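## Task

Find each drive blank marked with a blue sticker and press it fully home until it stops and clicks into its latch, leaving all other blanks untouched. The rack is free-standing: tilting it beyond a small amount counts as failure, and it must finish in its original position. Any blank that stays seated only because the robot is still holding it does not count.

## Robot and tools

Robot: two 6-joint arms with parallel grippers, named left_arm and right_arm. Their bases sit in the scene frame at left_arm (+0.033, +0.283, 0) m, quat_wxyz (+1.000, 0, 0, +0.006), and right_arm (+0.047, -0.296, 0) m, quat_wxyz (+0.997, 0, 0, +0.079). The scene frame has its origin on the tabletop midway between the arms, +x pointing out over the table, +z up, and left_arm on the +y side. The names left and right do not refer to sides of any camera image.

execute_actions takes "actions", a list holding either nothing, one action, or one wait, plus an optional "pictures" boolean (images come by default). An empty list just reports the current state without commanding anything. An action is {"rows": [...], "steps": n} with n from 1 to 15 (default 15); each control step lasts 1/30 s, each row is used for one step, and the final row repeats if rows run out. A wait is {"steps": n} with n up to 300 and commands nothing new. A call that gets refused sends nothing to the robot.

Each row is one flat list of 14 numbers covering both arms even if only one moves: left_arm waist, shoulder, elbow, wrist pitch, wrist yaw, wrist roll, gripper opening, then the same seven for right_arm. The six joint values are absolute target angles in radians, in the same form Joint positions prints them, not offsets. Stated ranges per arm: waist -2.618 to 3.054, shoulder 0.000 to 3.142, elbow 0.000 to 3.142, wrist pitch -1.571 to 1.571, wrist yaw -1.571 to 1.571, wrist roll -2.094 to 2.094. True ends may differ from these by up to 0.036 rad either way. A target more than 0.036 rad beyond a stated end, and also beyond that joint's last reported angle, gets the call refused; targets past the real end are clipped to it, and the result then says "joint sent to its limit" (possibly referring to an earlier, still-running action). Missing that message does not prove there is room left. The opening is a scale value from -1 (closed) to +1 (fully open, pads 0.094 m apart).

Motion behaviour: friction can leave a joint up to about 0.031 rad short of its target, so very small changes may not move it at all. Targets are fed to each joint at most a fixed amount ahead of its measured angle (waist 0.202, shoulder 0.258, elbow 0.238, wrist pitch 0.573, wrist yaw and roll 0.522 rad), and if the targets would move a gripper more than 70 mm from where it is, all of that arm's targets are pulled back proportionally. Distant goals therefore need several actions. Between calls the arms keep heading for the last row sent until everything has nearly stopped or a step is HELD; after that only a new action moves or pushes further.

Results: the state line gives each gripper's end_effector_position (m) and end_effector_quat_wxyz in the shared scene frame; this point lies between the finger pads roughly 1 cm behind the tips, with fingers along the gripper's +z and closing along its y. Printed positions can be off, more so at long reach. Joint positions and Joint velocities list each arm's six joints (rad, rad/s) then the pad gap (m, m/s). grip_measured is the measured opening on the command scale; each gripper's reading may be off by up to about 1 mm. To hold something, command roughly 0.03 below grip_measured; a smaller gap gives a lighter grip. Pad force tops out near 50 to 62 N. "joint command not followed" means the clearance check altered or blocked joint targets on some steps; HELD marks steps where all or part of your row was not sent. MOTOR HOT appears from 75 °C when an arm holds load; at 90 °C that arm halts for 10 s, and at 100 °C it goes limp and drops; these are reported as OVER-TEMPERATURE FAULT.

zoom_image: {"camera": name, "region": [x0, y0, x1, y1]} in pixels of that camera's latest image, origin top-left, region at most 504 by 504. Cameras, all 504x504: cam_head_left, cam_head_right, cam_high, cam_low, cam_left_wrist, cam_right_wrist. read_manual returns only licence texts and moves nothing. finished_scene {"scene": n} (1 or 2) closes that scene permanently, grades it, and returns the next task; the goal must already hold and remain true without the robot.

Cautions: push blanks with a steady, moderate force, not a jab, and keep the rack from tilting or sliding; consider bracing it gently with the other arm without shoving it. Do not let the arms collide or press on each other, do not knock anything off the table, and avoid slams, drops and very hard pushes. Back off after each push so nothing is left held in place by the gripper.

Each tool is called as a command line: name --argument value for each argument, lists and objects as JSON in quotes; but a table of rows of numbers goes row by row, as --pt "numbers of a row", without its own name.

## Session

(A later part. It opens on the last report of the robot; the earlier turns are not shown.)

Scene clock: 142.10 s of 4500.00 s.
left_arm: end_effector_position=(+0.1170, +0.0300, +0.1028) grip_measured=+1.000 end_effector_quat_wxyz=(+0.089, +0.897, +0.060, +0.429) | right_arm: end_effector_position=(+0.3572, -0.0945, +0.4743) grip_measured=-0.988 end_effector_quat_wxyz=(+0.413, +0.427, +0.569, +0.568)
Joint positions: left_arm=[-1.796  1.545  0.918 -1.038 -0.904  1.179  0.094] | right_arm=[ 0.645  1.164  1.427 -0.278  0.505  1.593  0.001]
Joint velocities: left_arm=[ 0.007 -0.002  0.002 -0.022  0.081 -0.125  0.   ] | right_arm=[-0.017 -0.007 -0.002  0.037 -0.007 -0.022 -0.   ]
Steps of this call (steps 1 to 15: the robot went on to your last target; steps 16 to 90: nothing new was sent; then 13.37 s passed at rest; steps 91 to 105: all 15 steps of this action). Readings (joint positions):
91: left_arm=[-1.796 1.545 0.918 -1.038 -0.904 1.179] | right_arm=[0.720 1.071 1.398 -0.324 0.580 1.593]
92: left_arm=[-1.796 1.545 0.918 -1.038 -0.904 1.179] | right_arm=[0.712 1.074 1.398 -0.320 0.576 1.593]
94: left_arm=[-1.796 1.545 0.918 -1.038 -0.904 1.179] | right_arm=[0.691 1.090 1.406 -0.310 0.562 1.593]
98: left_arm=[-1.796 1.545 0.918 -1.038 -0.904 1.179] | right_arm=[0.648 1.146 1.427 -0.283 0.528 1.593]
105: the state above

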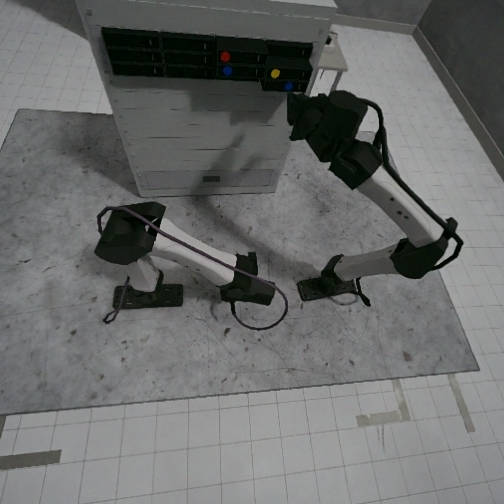

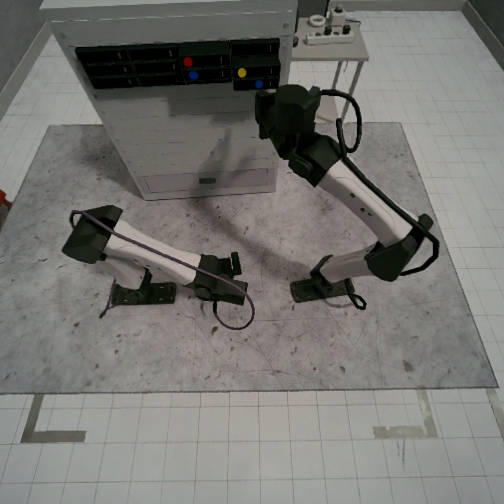

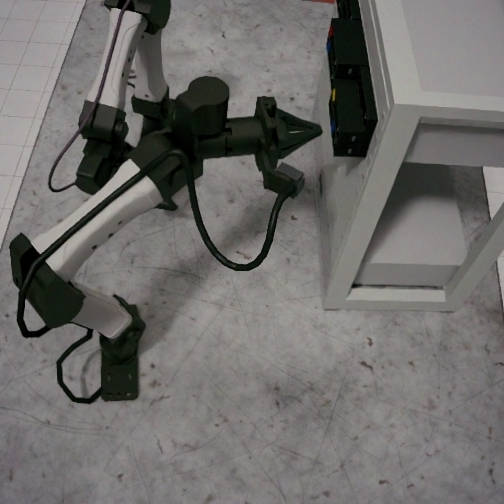

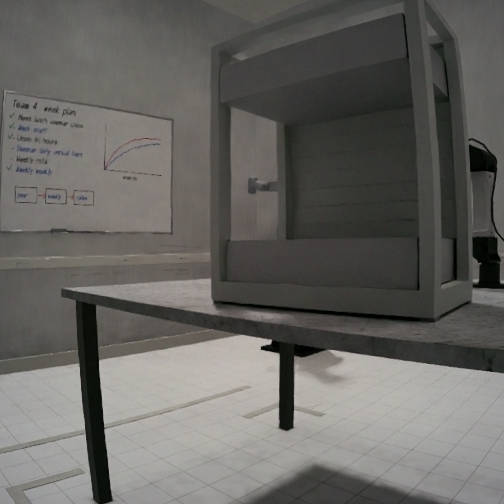

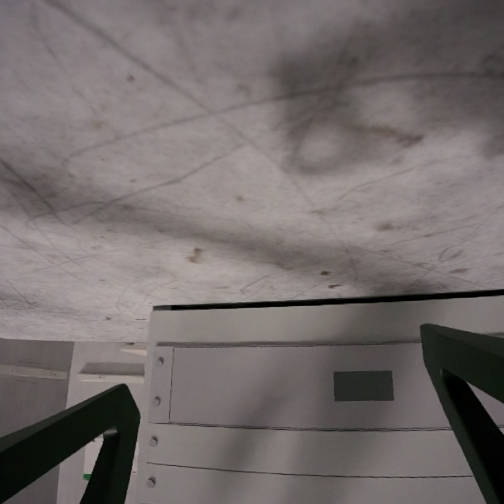

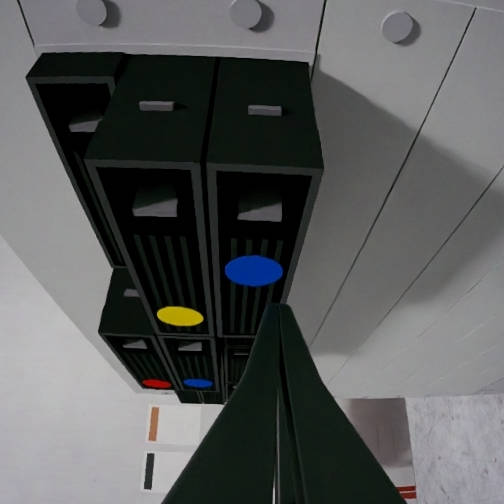

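execute_actions --actions '[{"rows":[[-1.796,1.545,0.918,-1.038,-0.904,1.179,1,0.637,1.175,1.485,-0.315,0.49,1.6,-1]],"steps":12}]'

Scene clock: 149.63 s of 4500.00 s.
left_arm: end_effector_position=(+0.1170, +0.0300, +0.1028) grip_measured=+1.000 end_effector_quat_wxyz=(+0.089, +0.897, +0.060, +0.429) | right_arm: end_effector_position=(+0.3539, -0.0966, +0.4840) grip_measured=-0.988 end_effector_quat_wxyz=(+0.412, +0.425, +0.567, +0.572)
Joint positions: left_arm=[-1.796  1.545  0.918 -1.038 -0.904  1.179  0.094] | right_arm=[ 0.645  1.164  1.462 -0.304  0.499  1.593  0.001]
Joint velocities: left_arm=[ 0.002 -0.002 -0.007  0.037 -0.051 -0.066  0.   ] | right_arm=[ 0.002  0.007 -0.002 -0.066 -0.007 -0.051 -0.   ]
Steps of this call (steps 1 to 15: the robot went on to your last target; steps 16 to 90: nothing new was sent; then 4.13 s passed at rest; steps 91 to 102: all 12 steps of this action). Readings (joint positions):
91: left_arm=[-1.796 1.545 0.918 -1.038 -0.904 1.179] | right_arm=[0.645 1.164 1.432 -0.281 0.500 1.593]
92: left_arm=[-1.796 1.545 0.918 -1.038 -0.904 1.179] | right_arm=[0.645 1.164 1.439 -0.291 0.499 1.593]
94: left_arm=[-1.796 1.545 0.918 -1.038 -0.904 1.179] | right_arm=[0.645 1.164 1.454 -0.296 0.499 1.593]
98: left_arm=[-1.796 1.545 0.918 -1.038 -0.904 1.179] | right_arm=[0.645 1.164 1.462 -0.298 0.499 1.593]
102: the state above

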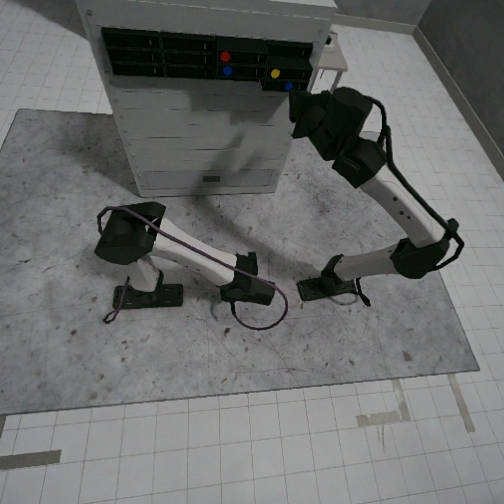

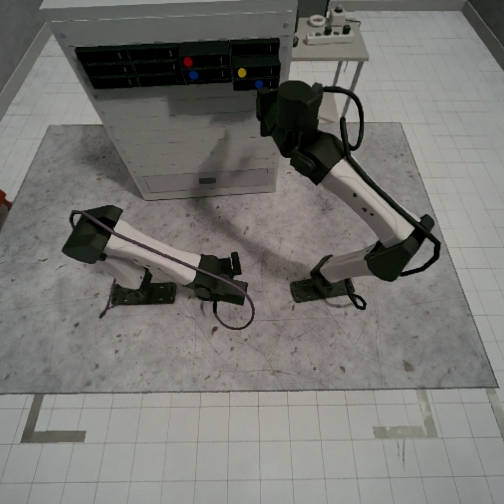

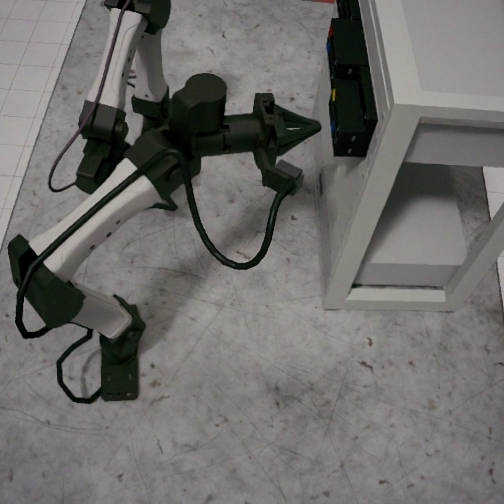

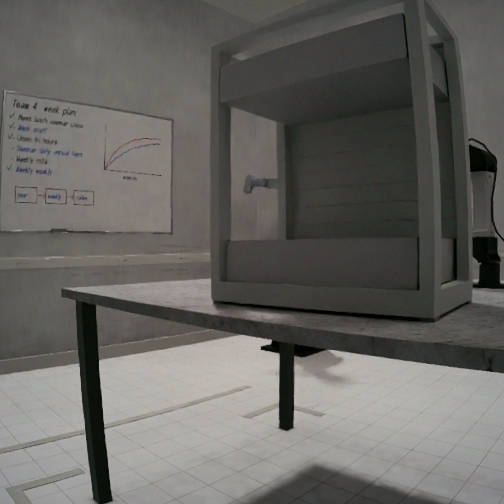

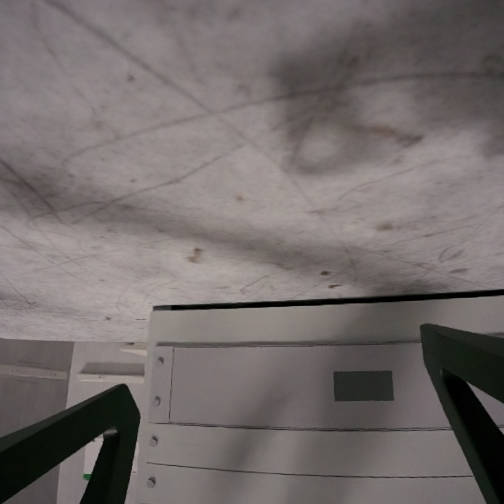

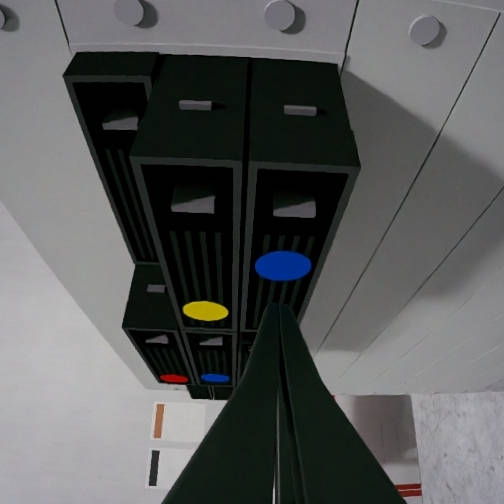

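execute_actions --actions '[{"rows":[[-1.796,1.545,0.918,-1.038,-0.904,1.179,1,0.63,1.185,1.49,-0.295,0.49,1.6,-1],[-1.796,1.545,0.918,-1.038,-0.904,1.179,1,0.625,1.195,1.497,-0.29,0.483,1.6,-1],[-1.796,1.545,0.918,-1.038,-0.904,1.179,1,0.62,1.205,1.504,-0.286,0.477,1.6,-1],[-1.796,1.545,0.918,-1.038,-0.904,1.179,1,0.614,1.215,1.51,-0.282,0.47,1.6,-1],[-1.796,1.545,0.918,-1.038,-0.904,1.179,1,0.608,1.225,1.517,-0.278,0.464,1.6,-1],[-1.796,1.545,0.918,-1.038,-0.904,1.179,1,0.602,1.235,1.524,-0.274,0.458,1.6,-1],[-1.796,1.545,0.918,-1.038,-0.904,1.179,1,0.596,1.245,1.531,-0.27,0.452,1.6,-1],[-1.796,1.545,0.918,-1.038,-0.904,1.179,1,0.59,1.255,1.538,-0.266,0.446,1.6,-1],[-1.796,1.545,0.918,-1.038,-0.904,1.179,1,0.583,1.266,1.545,-0.262,0.44,1.6,-1],[-1.796,1.545,0.918,-1.038,-0.904,1.179,1,0.576,1.277,1.551,-0.258,0.434,1.6,-1]],"steps":15}]'

Scene clock: 158.23 s of 4500.00 s.
left_arm: end_effector_position=(+0.1170, +0.0300, +0.1028) grip_measured=+1.000 end_effector_quat_wxyz=(+0.089, +0.897, +0.060, +0.429) | right_arm: end_effector_position=(+0.3784, -0.0930, +0.4909) grip_measured=-0.988 end_effector_quat_wxyz=(+0.417, +0.428, +0.560, +0.574)
Joint positions: left_arm=[-1.796  1.545  0.918 -1.038 -0.904  1.179  0.094] | right_arm=[ 0.588  1.243  1.526 -0.277  0.456  1.593  0.001]
Joint velocities: left_arm=[ 0.007 -0.017  0.007 -0.022 -0.037  0.007  0.   ] | right_arm=[-0.002 -0.002  0.002  0.081 -0.095 -0.037  0.001]
Steps of this call (steps 1 to 15: the robot went on to your last target; steps 16 to 90: nothing new was sent; then 5.10 s passed at rest; steps 91 to 105: all 15 steps of this action). Readings (joint positions):
91: left_arm=[-1.796 1.545 0.918 -1.038 -0.904 1.179] | right_arm=[0.645 1.164 1.462 -0.307 0.499 1.593]
92: left_arm=[-1.796 1.545 0.918 -1.038 -0.904 1.179] | right_arm=[0.642 1.164 1.462 -0.307 0.498 1.593]
94: left_arm=[-1.796 1.545 0.918 -1.038 -0.904 1.179] | right_arm=[0.632 1.172 1.472 -0.305 0.493 1.593]
98: left_arm=[-1.796 1.545 0.918 -1.038 -0.904 1.179] | right_arm=[0.609 1.209 1.504 -0.288 0.477 1.593]
105: the state above

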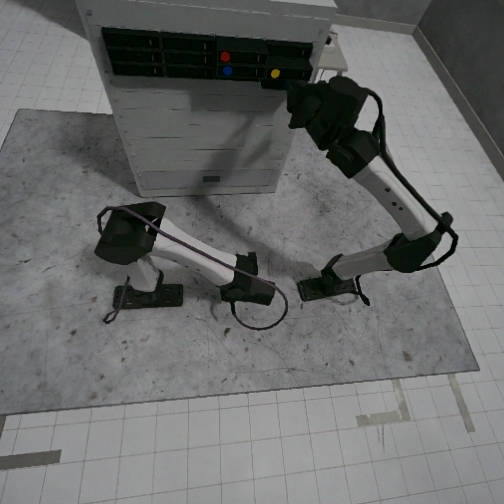

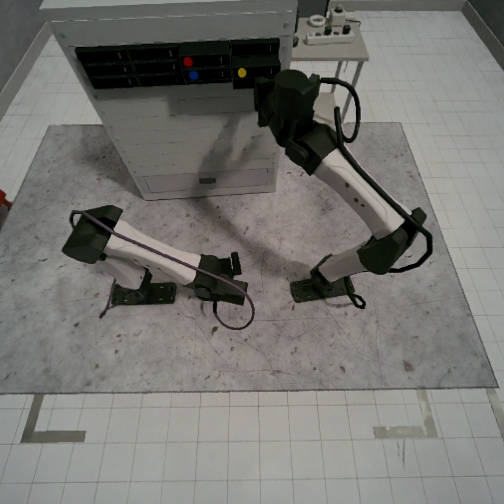

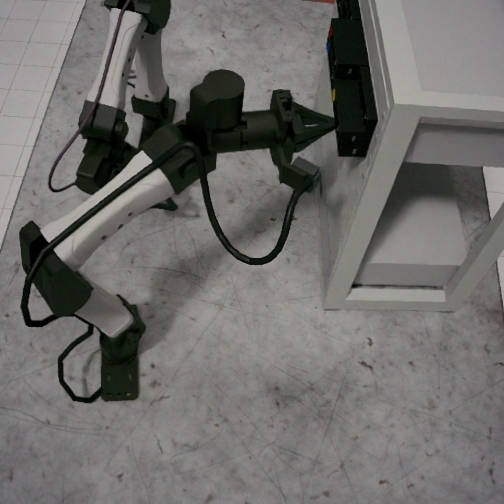

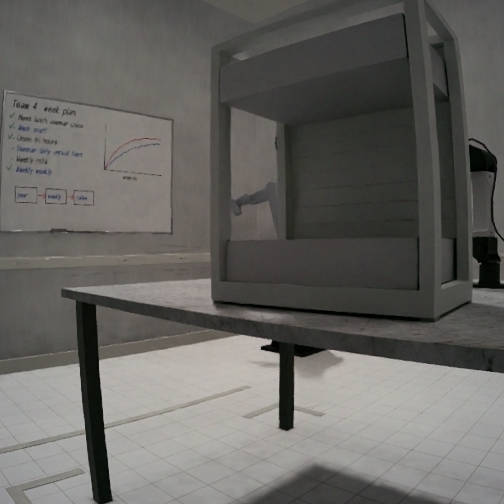

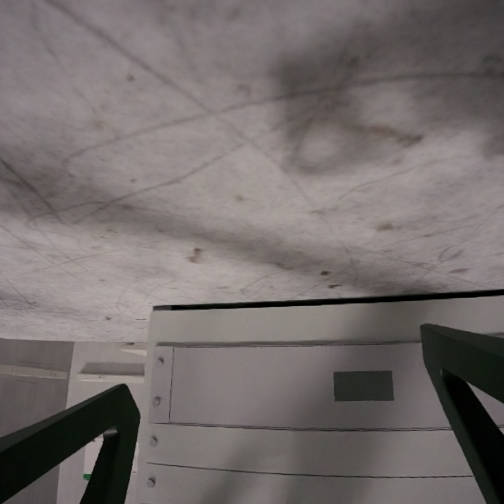

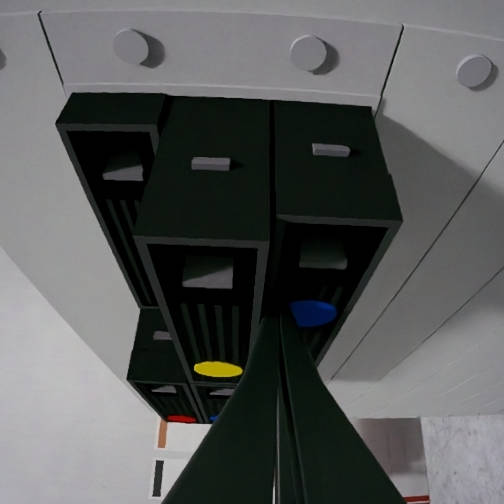

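execute_actions --actions '[{"rows":[[-1.796,1.545,0.918,-1.038,-0.904,1.179,1,0.585,1.235,1.49,-0.25,0.45,1.6,-1],[-1.796,1.545,0.918,-1.038,-0.904,1.179,1,0.585,1.235,1.485,-0.245,0.45,1.6,-1],[-1.796,1.545,0.918,-1.038,-0.904,1.179,1,0.585,1.235,1.485,-0.245,0.45,1.6,-1],[-1.796,1.545,0.918,-1.038,-0.904,1.179,1,0.585,1.235,1.485,-0.245,0.45,1.6,-1],[-1.796,1.545,0.918,-1.038,-0.904,1.179,1,0.58,1.26,1.495,-0.24,0.445,1.6,-1],[-1.796,1.545,0.918,-1.038,-0.904,1.179,1,0.575,1.27,1.505,-0.24,0.44,1.6,-1],[-1.796,1.545,0.918,-1.038,-0.904,1.179,1,0.57,1.28,1.513,-0.238,0.435,1.6,-1],[-1.796,1.545,0.918,-1.038,-0.904,1.179,1,0.565,1.29,1.52,-0.235,0.43,1.6,-1],[-1.796,1.545,0.918,-1.038,-0.904,1.179,1,0.56,1.30,1.527,-0.232,0.425,1.6,-1],[-1.796,1.545,0.918,-1.038,-0.904,1.179,1,0.555,1.31,1.534,-0.23,0.42,1.6,-1],[-1.796,1.545,0.918,-1.038,-0.904,1.179,1,0.55,1.32,1.541,-0.228,0.415,1.6,-1],[-1.796,1.545,0.918,-1.038,-0.904,1.179,1,0.545,1.33,1.548,-0.225,0.41,1.6,-1]],"steps":15}]'

Scene clock: 169.63 s of 4500.00 s.
left_arm: end_effector_position=(+0.1170, +0.0300, +0.1028) grip_measured=+1.000 end_effector_quat_wxyz=(+0.089, +0.897, +0.060, +0.429) | right_arm: end_effector_position=(+0.3943, -0.0870, +0.4865) grip_measured=-0.988 end_effector_quat_wxyz=(+0.416, +0.427, +0.559, +0.576)
Joint positions: left_arm=[-1.796  1.545  0.918 -1.038 -0.904  1.179  0.094] | right_arm=[ 0.56   1.286  1.529 -0.233  0.425  1.593  0.001]
Joint velocities: left_arm=[ 0.002 -0.007 -0.007  0.022  0.037 -0.037  0.   ] | right_arm=[-0.061  0.154 -0.007  0.095 -0.037 -0.051 -0.   ]
Steps of this call (steps 1 to 15: the robot went on to your last target; steps 16 to 90: nothing new was sent; then 7.90 s passed at rest; steps 91 to 105: all 15 steps of this action). Readings (joint positions):
91: left_arm=[-1.796 1.545 0.918 -1.038 -0.904 1.179] | right_arm=[0.587 1.243 1.525 -0.273 0.447 1.593]
92: left_arm=[-1.796 1.545 0.918 -1.038 -0.904 1.179] | right_arm=[0.587 1.243 1.522 -0.269 0.447 1.593]
94: left_arm=[-1.796 1.545 0.918 -1.038 -0.904 1.179] | right_arm=[0.587 1.243 1.518 -0.261 0.447 1.593]
98: left_arm=[-1.796 1.545 0.918 -1.038 -0.904 1.179] | right_arm=[0.586 1.243 1.518 -0.259 0.445 1.593]
105: the state above

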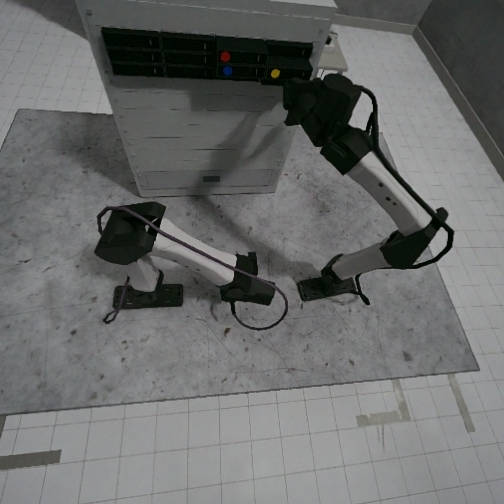

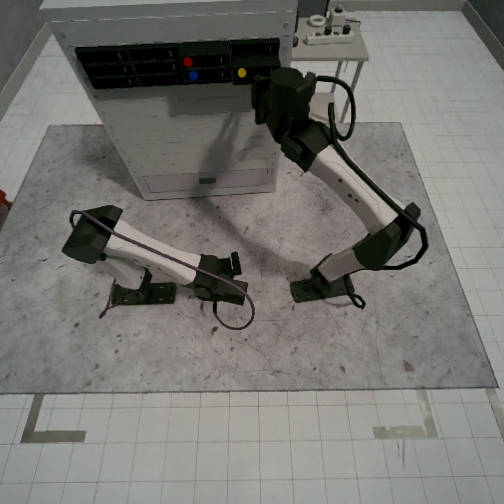

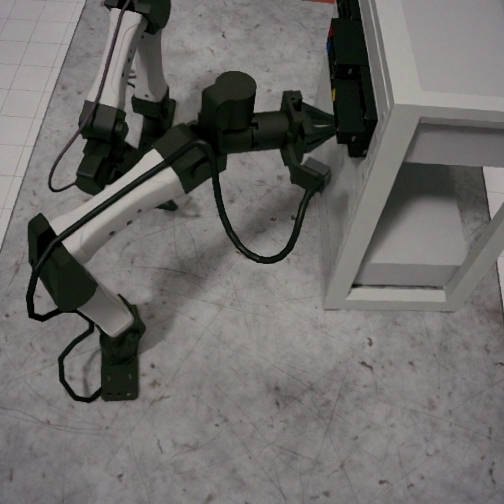

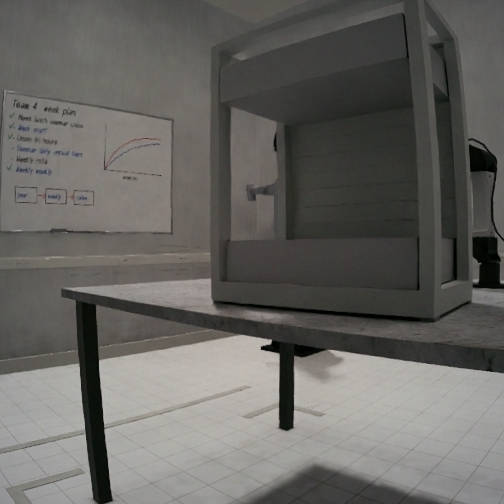

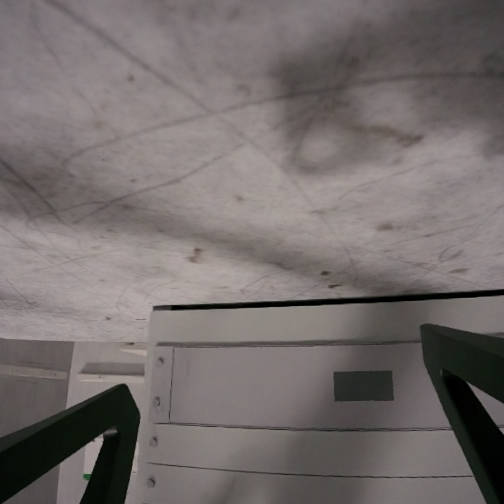

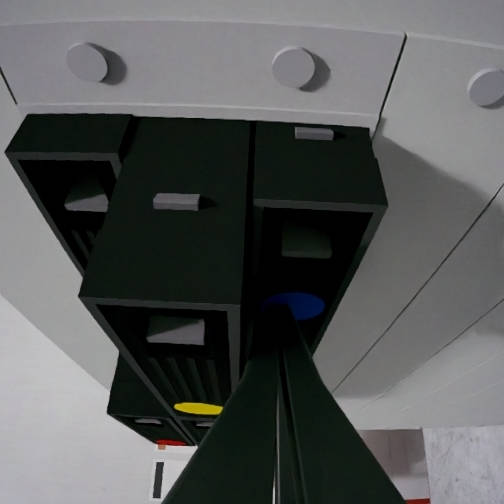

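execute_actions --actions '[{"rows":[[-1.796,1.545,0.918,-1.038,-0.904,1.179,1,0.55,1.32,1.49,-0.2,0.41,1.6,-1],[-1.796,1.545,0.918,-1.038,-0.904,1.179,1,0.55,1.33,1.49,-0.2,0.41,1.6,-1],[-1.796,1.545,0.918,-1.038,-0.904,1.179,1,0.545,1.34,1.5,-0.195,0.405,1.6,-1],[-1.796,1.545,0.918,-1.038,-0.904,1.179,1,0.54,1.35,1.51,-0.19,0.4,1.6,-1],[-1.796,1.545,0.918,-1.038,-0.904,1.179,1,0.535,1.36,1.52,-0.19,0.395,1.6,-1],[-1.796,1.545,0.918,-1.038,-0.904,1.179,1,0.53,1.37,1.53,-0.185,0.39,1.6,-1],[-1.796,1.545,0.918,-1.038,-0.904,1.179,1,0.525,1.38,1.54,-0.185,0.385,1.6,-1],[-1.796,1.545,0.918,-1.038,-0.904,1.179,1,0.52,1.39,1.55,-0.18,0.38,1.6,-1],[-1.796,1.545,0.918,-1.038,-0.904,1.179,1,0.515,1.40,1.56,-0.175,0.375,1.6,-1],[-1.796,1.545,0.918,-1.038,-0.904,1.179,1,0.51,1.41,1.568,-0.17,0.37,1.6,-1]],"steps":15}]'

Scene clock: 182.87 s of 4500.00 s.
left_arm: end_effector_position=(+0.1170, +0.0300, +0.1028) grip_measured=+1.000 end_effector_quat_wxyz=(+0.089, +0.897, +0.060, +0.429) | right_arm: end_effector_position=(+0.4069, -0.0816, +0.4836) grip_measured=-0.989 end_effector_quat_wxyz=(+0.412, +0.427, +0.560, +0.578)
Joint positions: left_arm=[-1.796  1.545  0.918 -1.038 -0.904  1.179  0.094] | right_arm=[ 0.539  1.325  1.545 -0.212  0.396  1.6    0.001]
Joint velocities: left_arm=[-0.007  0.027 -0.007  0.051  0.037  0.066  0.   ] | right_arm=[-0.002  0.007 -0.007 -0.022  0.022 -0.022  0.   ]
Steps of this call (steps 1 to 15: the robot went on to your last target; steps 16 to 90: nothing new was sent; then 9.73 s passed at rest; steps 91 to 105: all 15 steps of this action). Readings (joint positions):
91: left_arm=[-1.796 1.545 0.918 -1.038 -0.904 1.179] | right_arm=[0.560 1.293 1.527 -0.228 0.422 1.593]
92: left_arm=[-1.796 1.545 0.918 -1.038 -0.904 1.179] | right_arm=[0.560 1.293 1.525 -0.223 0.422 1.593]
94: left_arm=[-1.796 1.545 0.918 -1.038 -0.904 1.179] | right_arm=[0.559 1.295 1.524 -0.220 0.421 1.593]
98: left_arm=[-1.796 1.545 0.918 -1.038 -0.904 1.179] | right_arm=[0.545 1.315 1.527 -0.196 0.409 1.593]
105: the state above

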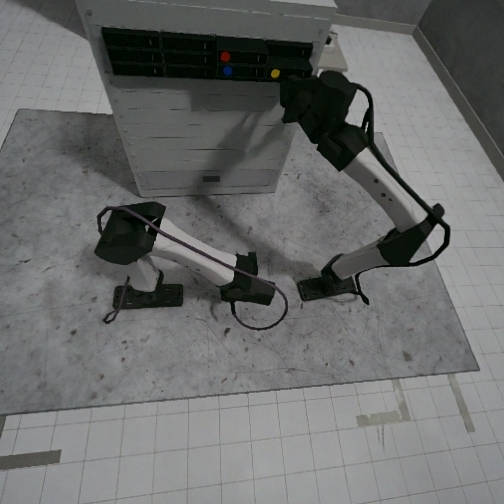

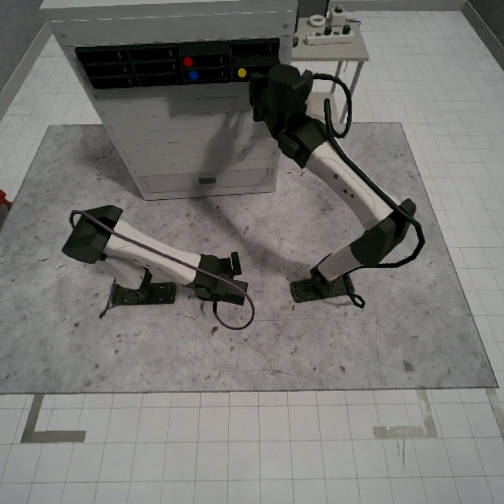

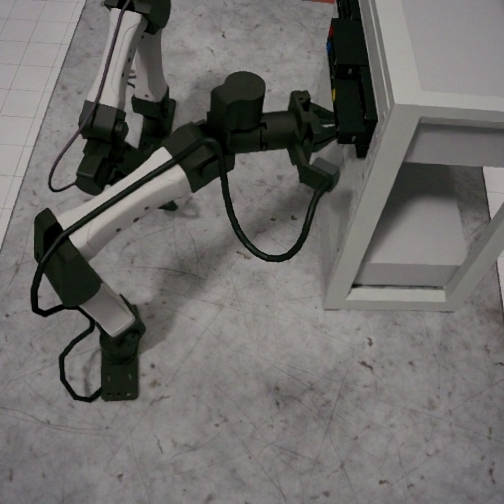

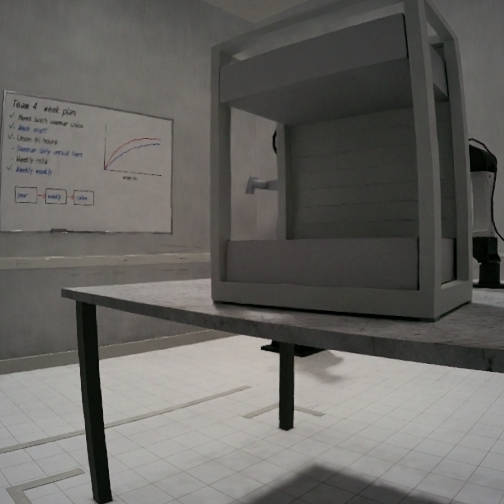

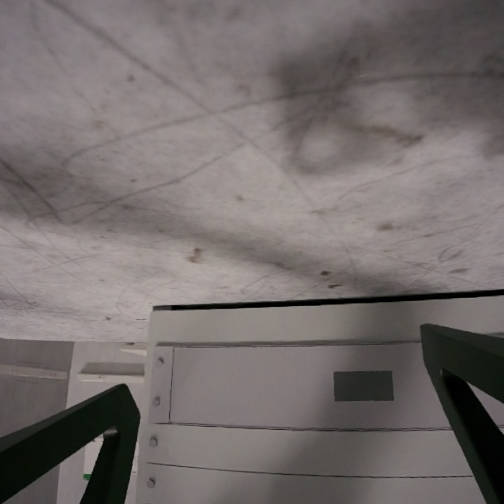

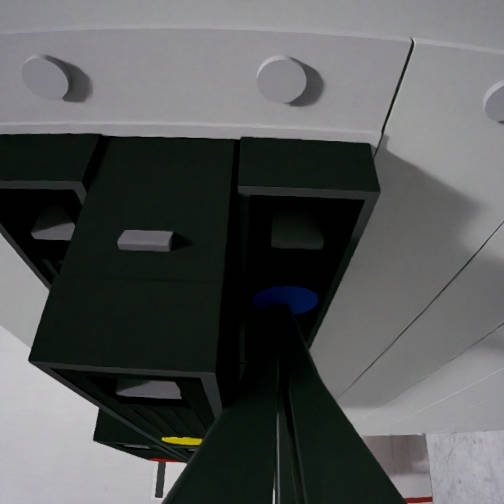

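execute_actions --actions '[{"rows":[[-1.796,1.545,0.918,-1.038,-0.904,1.179,1,0.52,1.42,1.55,-0.19,0.385,1.6,-1],[-1.796,1.545,0.918,-1.038,-0.904,1.179,1,0.52,1.43,1.55,-0.19,0.385,1.6,-1],[-1.796,1.545,0.918,-1.038,-0.904,1.179,1,0.52,1.44,1.55,-0.19,0.385,1.6,-1],[-1.796,1.545,0.918,-1.038,-0.904,1.179,1,0.52,1.45,1.55,-0.19,0.385,1.6,-1],[-1.796,1.545,0.918,-1.038,-0.904,1.179,1,0.52,1.46,1.555,-0.19,0.385,1.6,-1],[-1.796,1.545,0.918,-1.038,-0.904,1.179,1,0.52,1.47,1.56,-0.19,0.385,1.6,-1]],"steps":12}]'

Scene clock: 190.13 s of 4500.00 s.
left_arm: end_effector_position=(+0.1170, +0.0300, +0.1028) grip_measured=+1.000 end_effector_quat_wxyz=(+0.089, +0.897, +0.060, +0.429) | right_arm: end_effector_position=(+0.4082, -0.0809, +0.4820) grip_measured=-0.989 end_effector_quat_wxyz=(+0.410, +0.432, +0.561, +0.575)
Joint positions: left_arm=[-1.796  1.545  0.918 -1.038 -0.904  1.179  0.094] | right_arm=[ 0.541  1.332  1.554 -0.224  0.403  1.609  0.001]
Joint velocities: left_arm=[ 0.002 -0.012 -0.002 -0.066 -0.007  0.051  0.   ] | right_arm=[-0.002  0.002  0.007  0.022  0.095  0.007  0.   ]
Steps of this call (steps 1 to 15: the robot went on to your last target; steps 16 to 90: nothing new was sent; then 3.87 s passed at rest; steps 91 to 102: all 12 steps of this action). Readings (joint positions):
91: left_arm=[-1.796 1.545 0.918 -1.038 -0.904 1.179] | right_arm=[0.539 1.326 1.546 -0.215 0.396 1.602]
92: left_arm=[-1.796 1.545 0.918 -1.038 -0.904 1.179] | right_arm=[0.539 1.327 1.546 -0.215 0.396 1.602]
94: left_arm=[-1.796 1.545 0.918 -1.038 -0.904 1.179] | right_arm=[0.539 1.328 1.546 -0.215 0.397 1.602]
98: left_arm=[-1.796 1.545 0.918 -1.038 -0.904 1.179] | right_arm=[0.540 1.331 1.552 -0.221 0.401 1.605]
102: the state above

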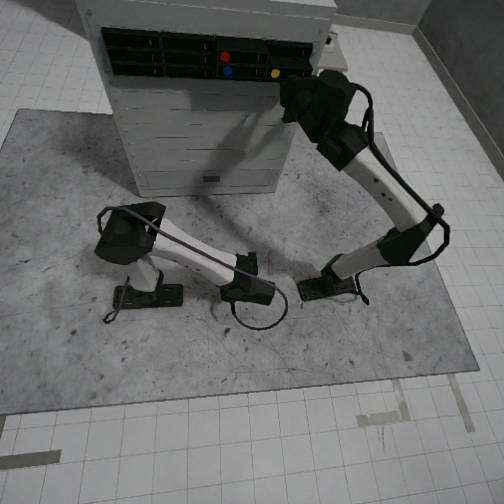

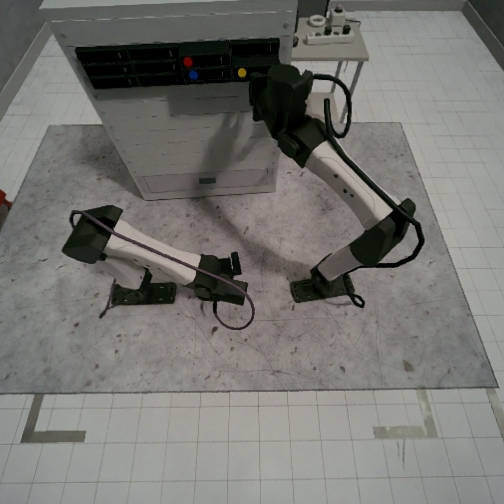

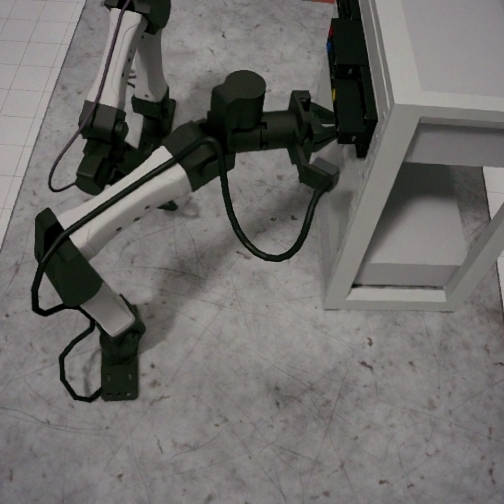

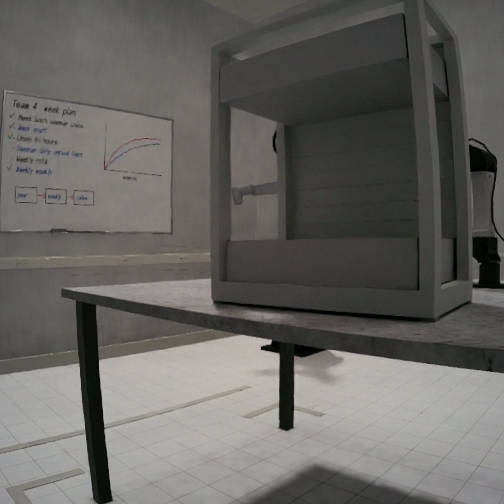

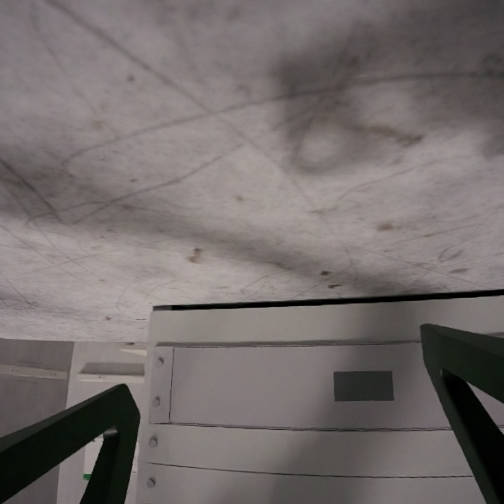

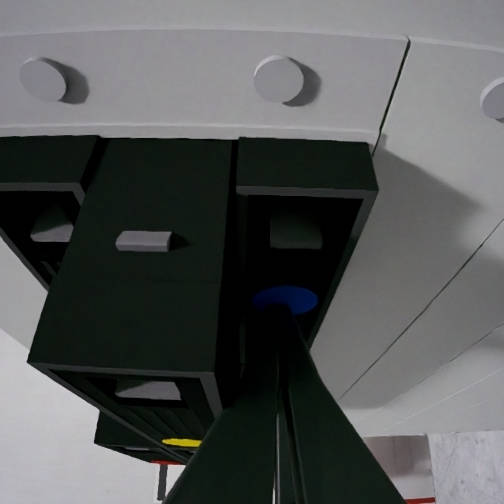

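execute_actions --actions '[{"rows":[[-1.796,1.545,0.918,-1.038,-0.904,1.179,1,0.54,1.33,1.54,-0.22,0.4,1.6,-1],[-1.796,1.545,0.918,-1.038,-0.904,1.179,1,0.56,1.28,1.52,-0.24,0.42,1.6,-1],[-1.796,1.545,0.918,-1.038,-0.904,1.179,1,0.58,1.24,1.49,-0.25,0.44,1.6,-1],[-1.796,1.545,0.918,-1.038,-0.904,1.179,1,0.6,1.21,1.47,-0.26,0.46,1.6,-1],[-1.796,1.545,0.918,-1.038,-0.904,1.179,1,0.62,1.18,1.45,-0.27,0.48,1.6,-1],[-1.796,1.545,0.918,-1.038,-0.904,1.179,1,0.65,1.14,1.43,-0.29,0.51,1.6,-1],[-1.796,1.545,0.918,-1.038,-0.904,1.179,1,0.68,1.10,1.41,-0.31,0.54,1.6,-1],[-1.796,1.545,0.918,-1.038,-0.904,1.179,1,0.72,1.06,1.39,-0.33,0.58,1.6,-1]],"steps":15}]'

Scene clock: 199.47 s of 4500.00 s.
left_arm: end_effector_position=(+0.1170, +0.0300, +0.1028) grip_measured=+1.000 end_effector_quat_wxyz=(+0.089, +0.897, +0.060, +0.429) | right_arm: end_effector_position=(+0.3199, -0.1116, +0.4974) grip_measured=-0.989 end_effector_quat_wxyz=(+0.406, +0.422, +0.547, +0.599)
Joint positions: left_arm=[-1.796  1.545  0.918 -1.038 -0.904  1.179  0.094] | right_arm=[ 0.714  1.053  1.414 -0.306  0.553  1.604  0.001]
Joint velocities: left_arm=[ 0.007 -0.002  0.007 -0.081 -0.051  0.007  0.   ] | right_arm=[-0.002  0.007 -0.007 -0.081  0.095 -0.022 -0.001]
Steps of this call (steps 1 to 15: the robot went on to your last target; steps 16 to 90: nothing new was sent; then 5.83 s passed at rest; steps 91 to 105: all 15 steps of this action). Readings (joint positions):
91: left_arm=[-1.796 1.545 0.918 -1.038 -0.904 1.179] | right_arm=[0.543 1.326 1.555 -0.227 0.404 1.610]
92: left_arm=[-1.796 1.545 0.918 -1.038 -0.904 1.179] | right_arm=[0.545 1.322 1.553 -0.229 0.404 1.610]
94: left_arm=[-1.796 1.545 0.918 -1.038 -0.904 1.179] | right_arm=[0.561 1.296 1.523 -0.232 0.417 1.607]
98: left_arm=[-1.796 1.545 0.918 -1.038 -0.904 1.179] | right_arm=[0.655 1.172 1.435 -0.278 0.477 1.606]
105: the state above

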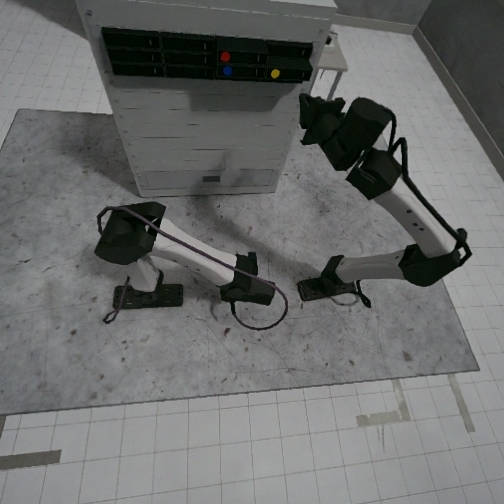

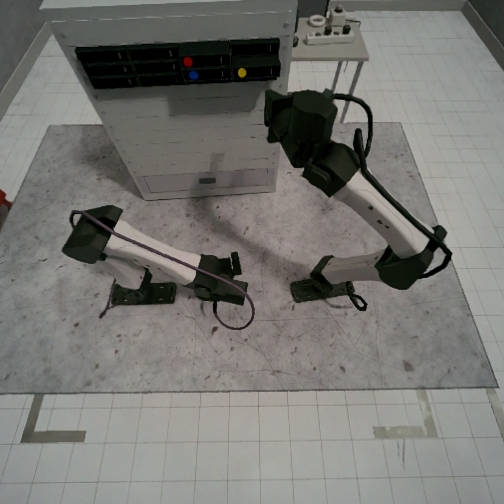

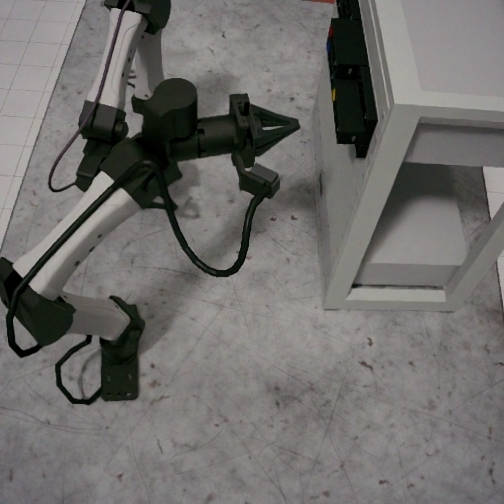

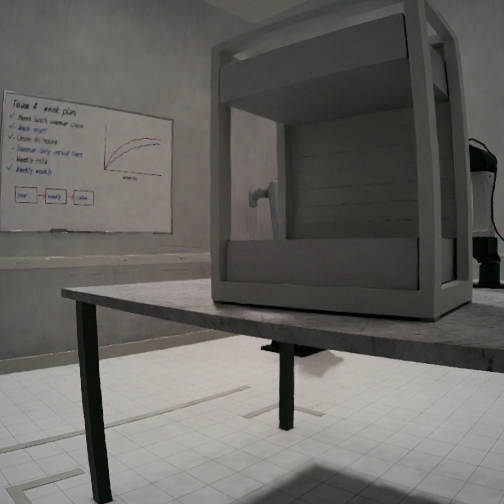

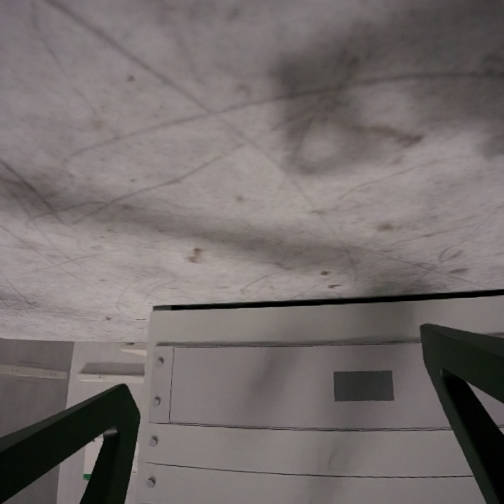

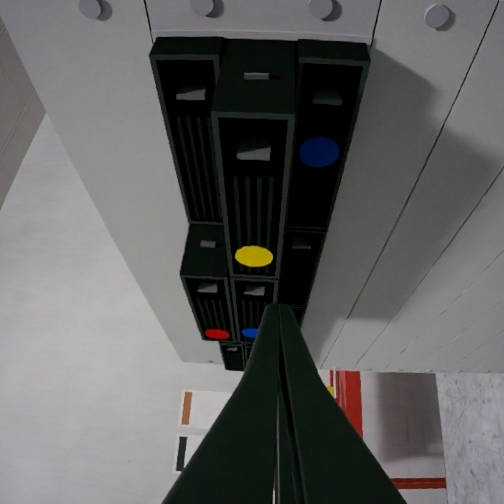

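execute_actions --actions '[{"rows":[[-1.796,1.545,0.918,-1.038,-0.904,1.179,1,0.72,1.06,1.5,-0.4,0.55,1.0,-1],[-1.796,1.545,0.918,-1.038,-0.904,1.179,1,0.72,1.06,1.52,-0.44,0.55,0.5,-1],[-1.796,1.545,0.918,-1.038,-0.904,1.179,1,0.72,1.06,1.52,-0.44,0.55,0,-1],[-1.796,1.545,0.918,-1.038,-0.904,1.179,1,0.72,1.06,1.52,-0.44,0.55,-0.5,-1],[-1.796,1.545,0.918,-1.038,-0.904,1.179,1,0.74,1.08,1.54,-0.44,0.55,-1.0,-1],[-1.796,1.545,0.918,-1.038,-0.904,1.179,1,0.76,1.12,1.57,-0.43,0.55,-1.58,-1],[-1.796,1.545,0.918,-1.038,-0.904,1.179,1,0.78,1.16,1.6,-0.42,0.55,-1.58,-1],[-1.796,1.545,0.918,-1.038,-0.904,1.179,1,0.8,1.2,1.62,-0.41,0.55,-1.58,-1],[-1.796,1.545,0.918,-1.038,-0.904,1.179,1,0.82,1.25,1.65,-0.39,0.55,-1.58,-1],[-1.796,1.545,0.918,-1.038,-0.904,1.179,1,0.84,1.3,1.68,-0.37,0.55,-1.58,-1],[-1.796,1.545,0.918,-1.038,-0.904,1.179,1,0.85,1.335,1.695,-0.35,0.55,-1.58,-1]],"steps":15}]' --pictures false

execute_actions --actions '[{"steps":25}]'

Scene clock: 211.93 s of 4500.00 s.
left_arm: end_effector_position=(+0.1170, +0.0300, +0.1028) grip_measured=+1.000 end_effector_quat_wxyz=(+0.089, +0.897, +0.060, +0.429) | right_arm: end_effector_position=(+0.3306, -0.0217, +0.5110) grip_measured=-0.989 end_effector_quat_wxyz=(+0.677, -0.107, +0.699, +0.204)
Joint positions: left_arm=[-1.796  1.545  0.918 -1.038 -0.904  1.179  0.094] | right_arm=[ 0.843  1.325  1.68  -0.355  0.555  0.141  0.001]
Joint velocities: left_arm=[ 0.017 -0.002 -0.007  0.037  0.007 -0.022  0.   ] | right_arm=[ 0.012  0.593 -0.007 -0.095 -0.051 -2.821  0.   ]
Steps of this call (steps 1 to 30: the robot went on to your last target; steps 31 to 90: nothing new was sent; then 8.97 s passed at rest; steps 91 to 105: all 15 steps of this action). Readings (joint positions):
91: left_arm=[-1.796 1.545 0.918 -1.038 -0.904 1.179] | right_arm=[0.714 1.053 1.423 -0.338 0.568 1.528]
92: left_arm=[-1.796 1.545 0.918 -1.038 -0.904 1.179] | right_arm=[0.714 1.057 1.442 -0.363 0.566 1.428]
94: left_arm=[-1.796 1.545 0.918 -1.038 -0.904 1.179] | right_arm=[0.714 1.057 1.477 -0.390 0.563 1.230]
98: left_arm=[-1.796 1.545 0.918 -1.038 -0.904 1.179] | right_arm=[0.757 1.094 1.565 -0.407 0.564 0.835]
105: the state above

Scene clock: 212.77 s of 4500.00 s.
left_arm: end_effector_position=(+0.1170, +0.0300, +0.1028) grip_measured=+1.000 end_effector_quat_wxyz=(+0.089, +0.897, +0.060, +0.429) | right_arm: end_effector_position=(+0.3359, -0.0125, +0.5005) grip_measured=-0.989 end_effector_quat_wxyz=(+0.593, -0.604, +0.385, -0.368)
Joint positions: left_arm=[-1.796  1.545  0.918 -1.038 -0.904  1.179  0.094] | right_arm=[ 0.843  1.351  1.68  -0.358  0.553 -1.544  0.001]
Joint velocities: left_arm=[ 0.002  0.007 -0.002 -0.037  0.022 -0.007  0.   ] | right_arm=[ 0.007 -0.012 -0.032 -0.037  0.007 -0.168  0.001]
Steps of this call (steps 1 to 25: the robot went on to your last target). Readings (joint positions):
1: left_arm=[-1.796 1.545 0.918 -1.038 -0.904 1.179] | right_arm=[0.843 1.341 1.680 -0.360 0.554 0.042]
2: left_arm=[-1.796 1.545 0.918 -1.038 -0.904 1.179] | right_arm=[0.843 1.351 1.680 -0.363 0.553 -0.057]
4: left_arm=[-1.796 1.545 0.918 -1.038 -0.904 1.179] | right_arm=[0.843 1.354 1.680 -0.367 0.553 -0.255]
8: left_arm=[-1.796 1.545 0.918 -1.038 -0.904 1.179] | right_arm=[0.843 1.351 1.680 -0.359 0.553 -0.649]
25: the state above

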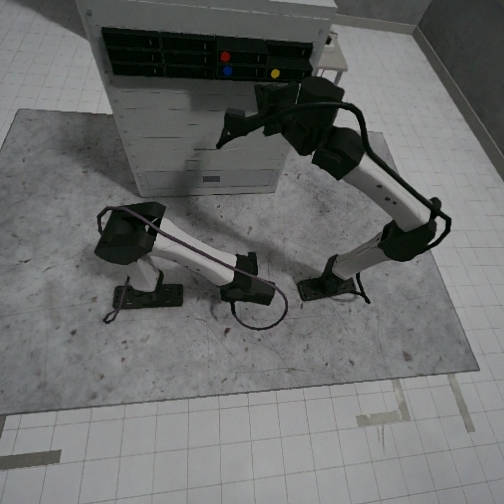

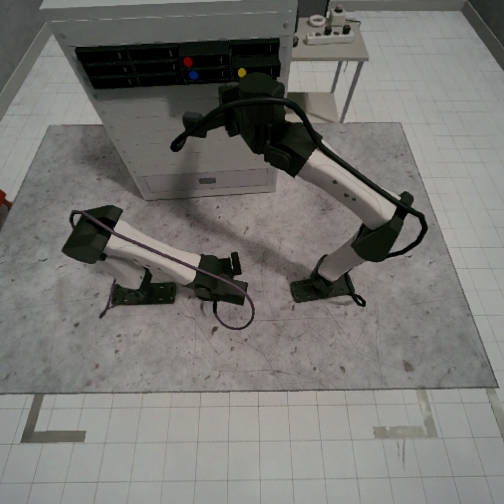

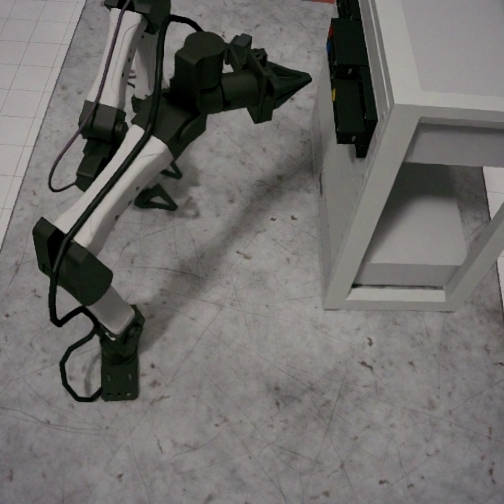

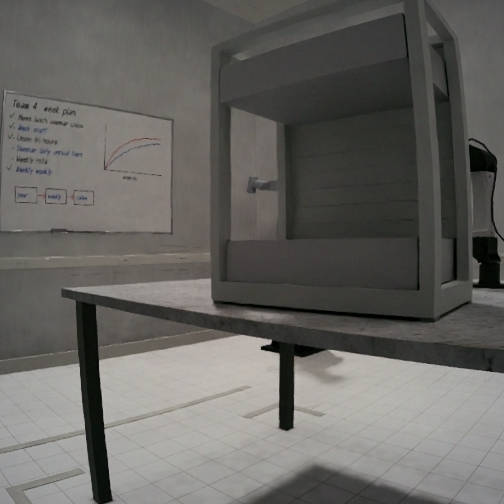

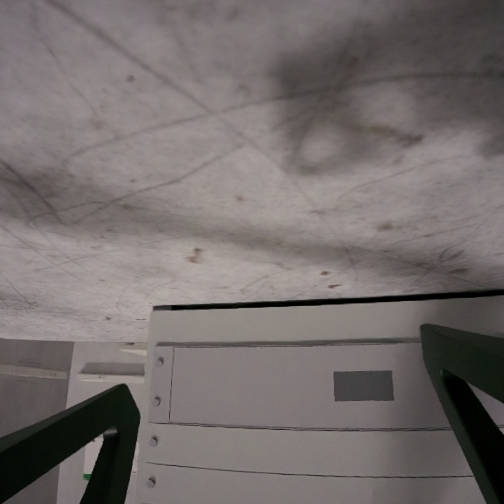

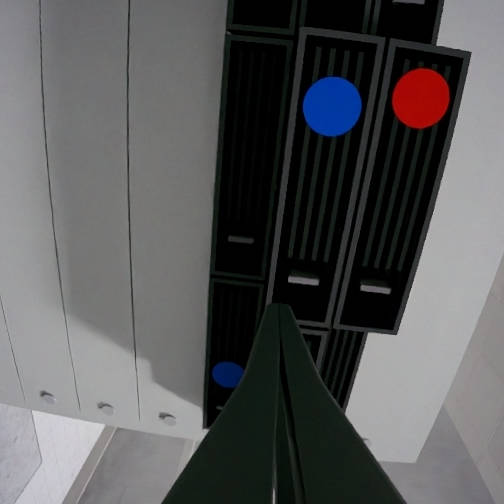

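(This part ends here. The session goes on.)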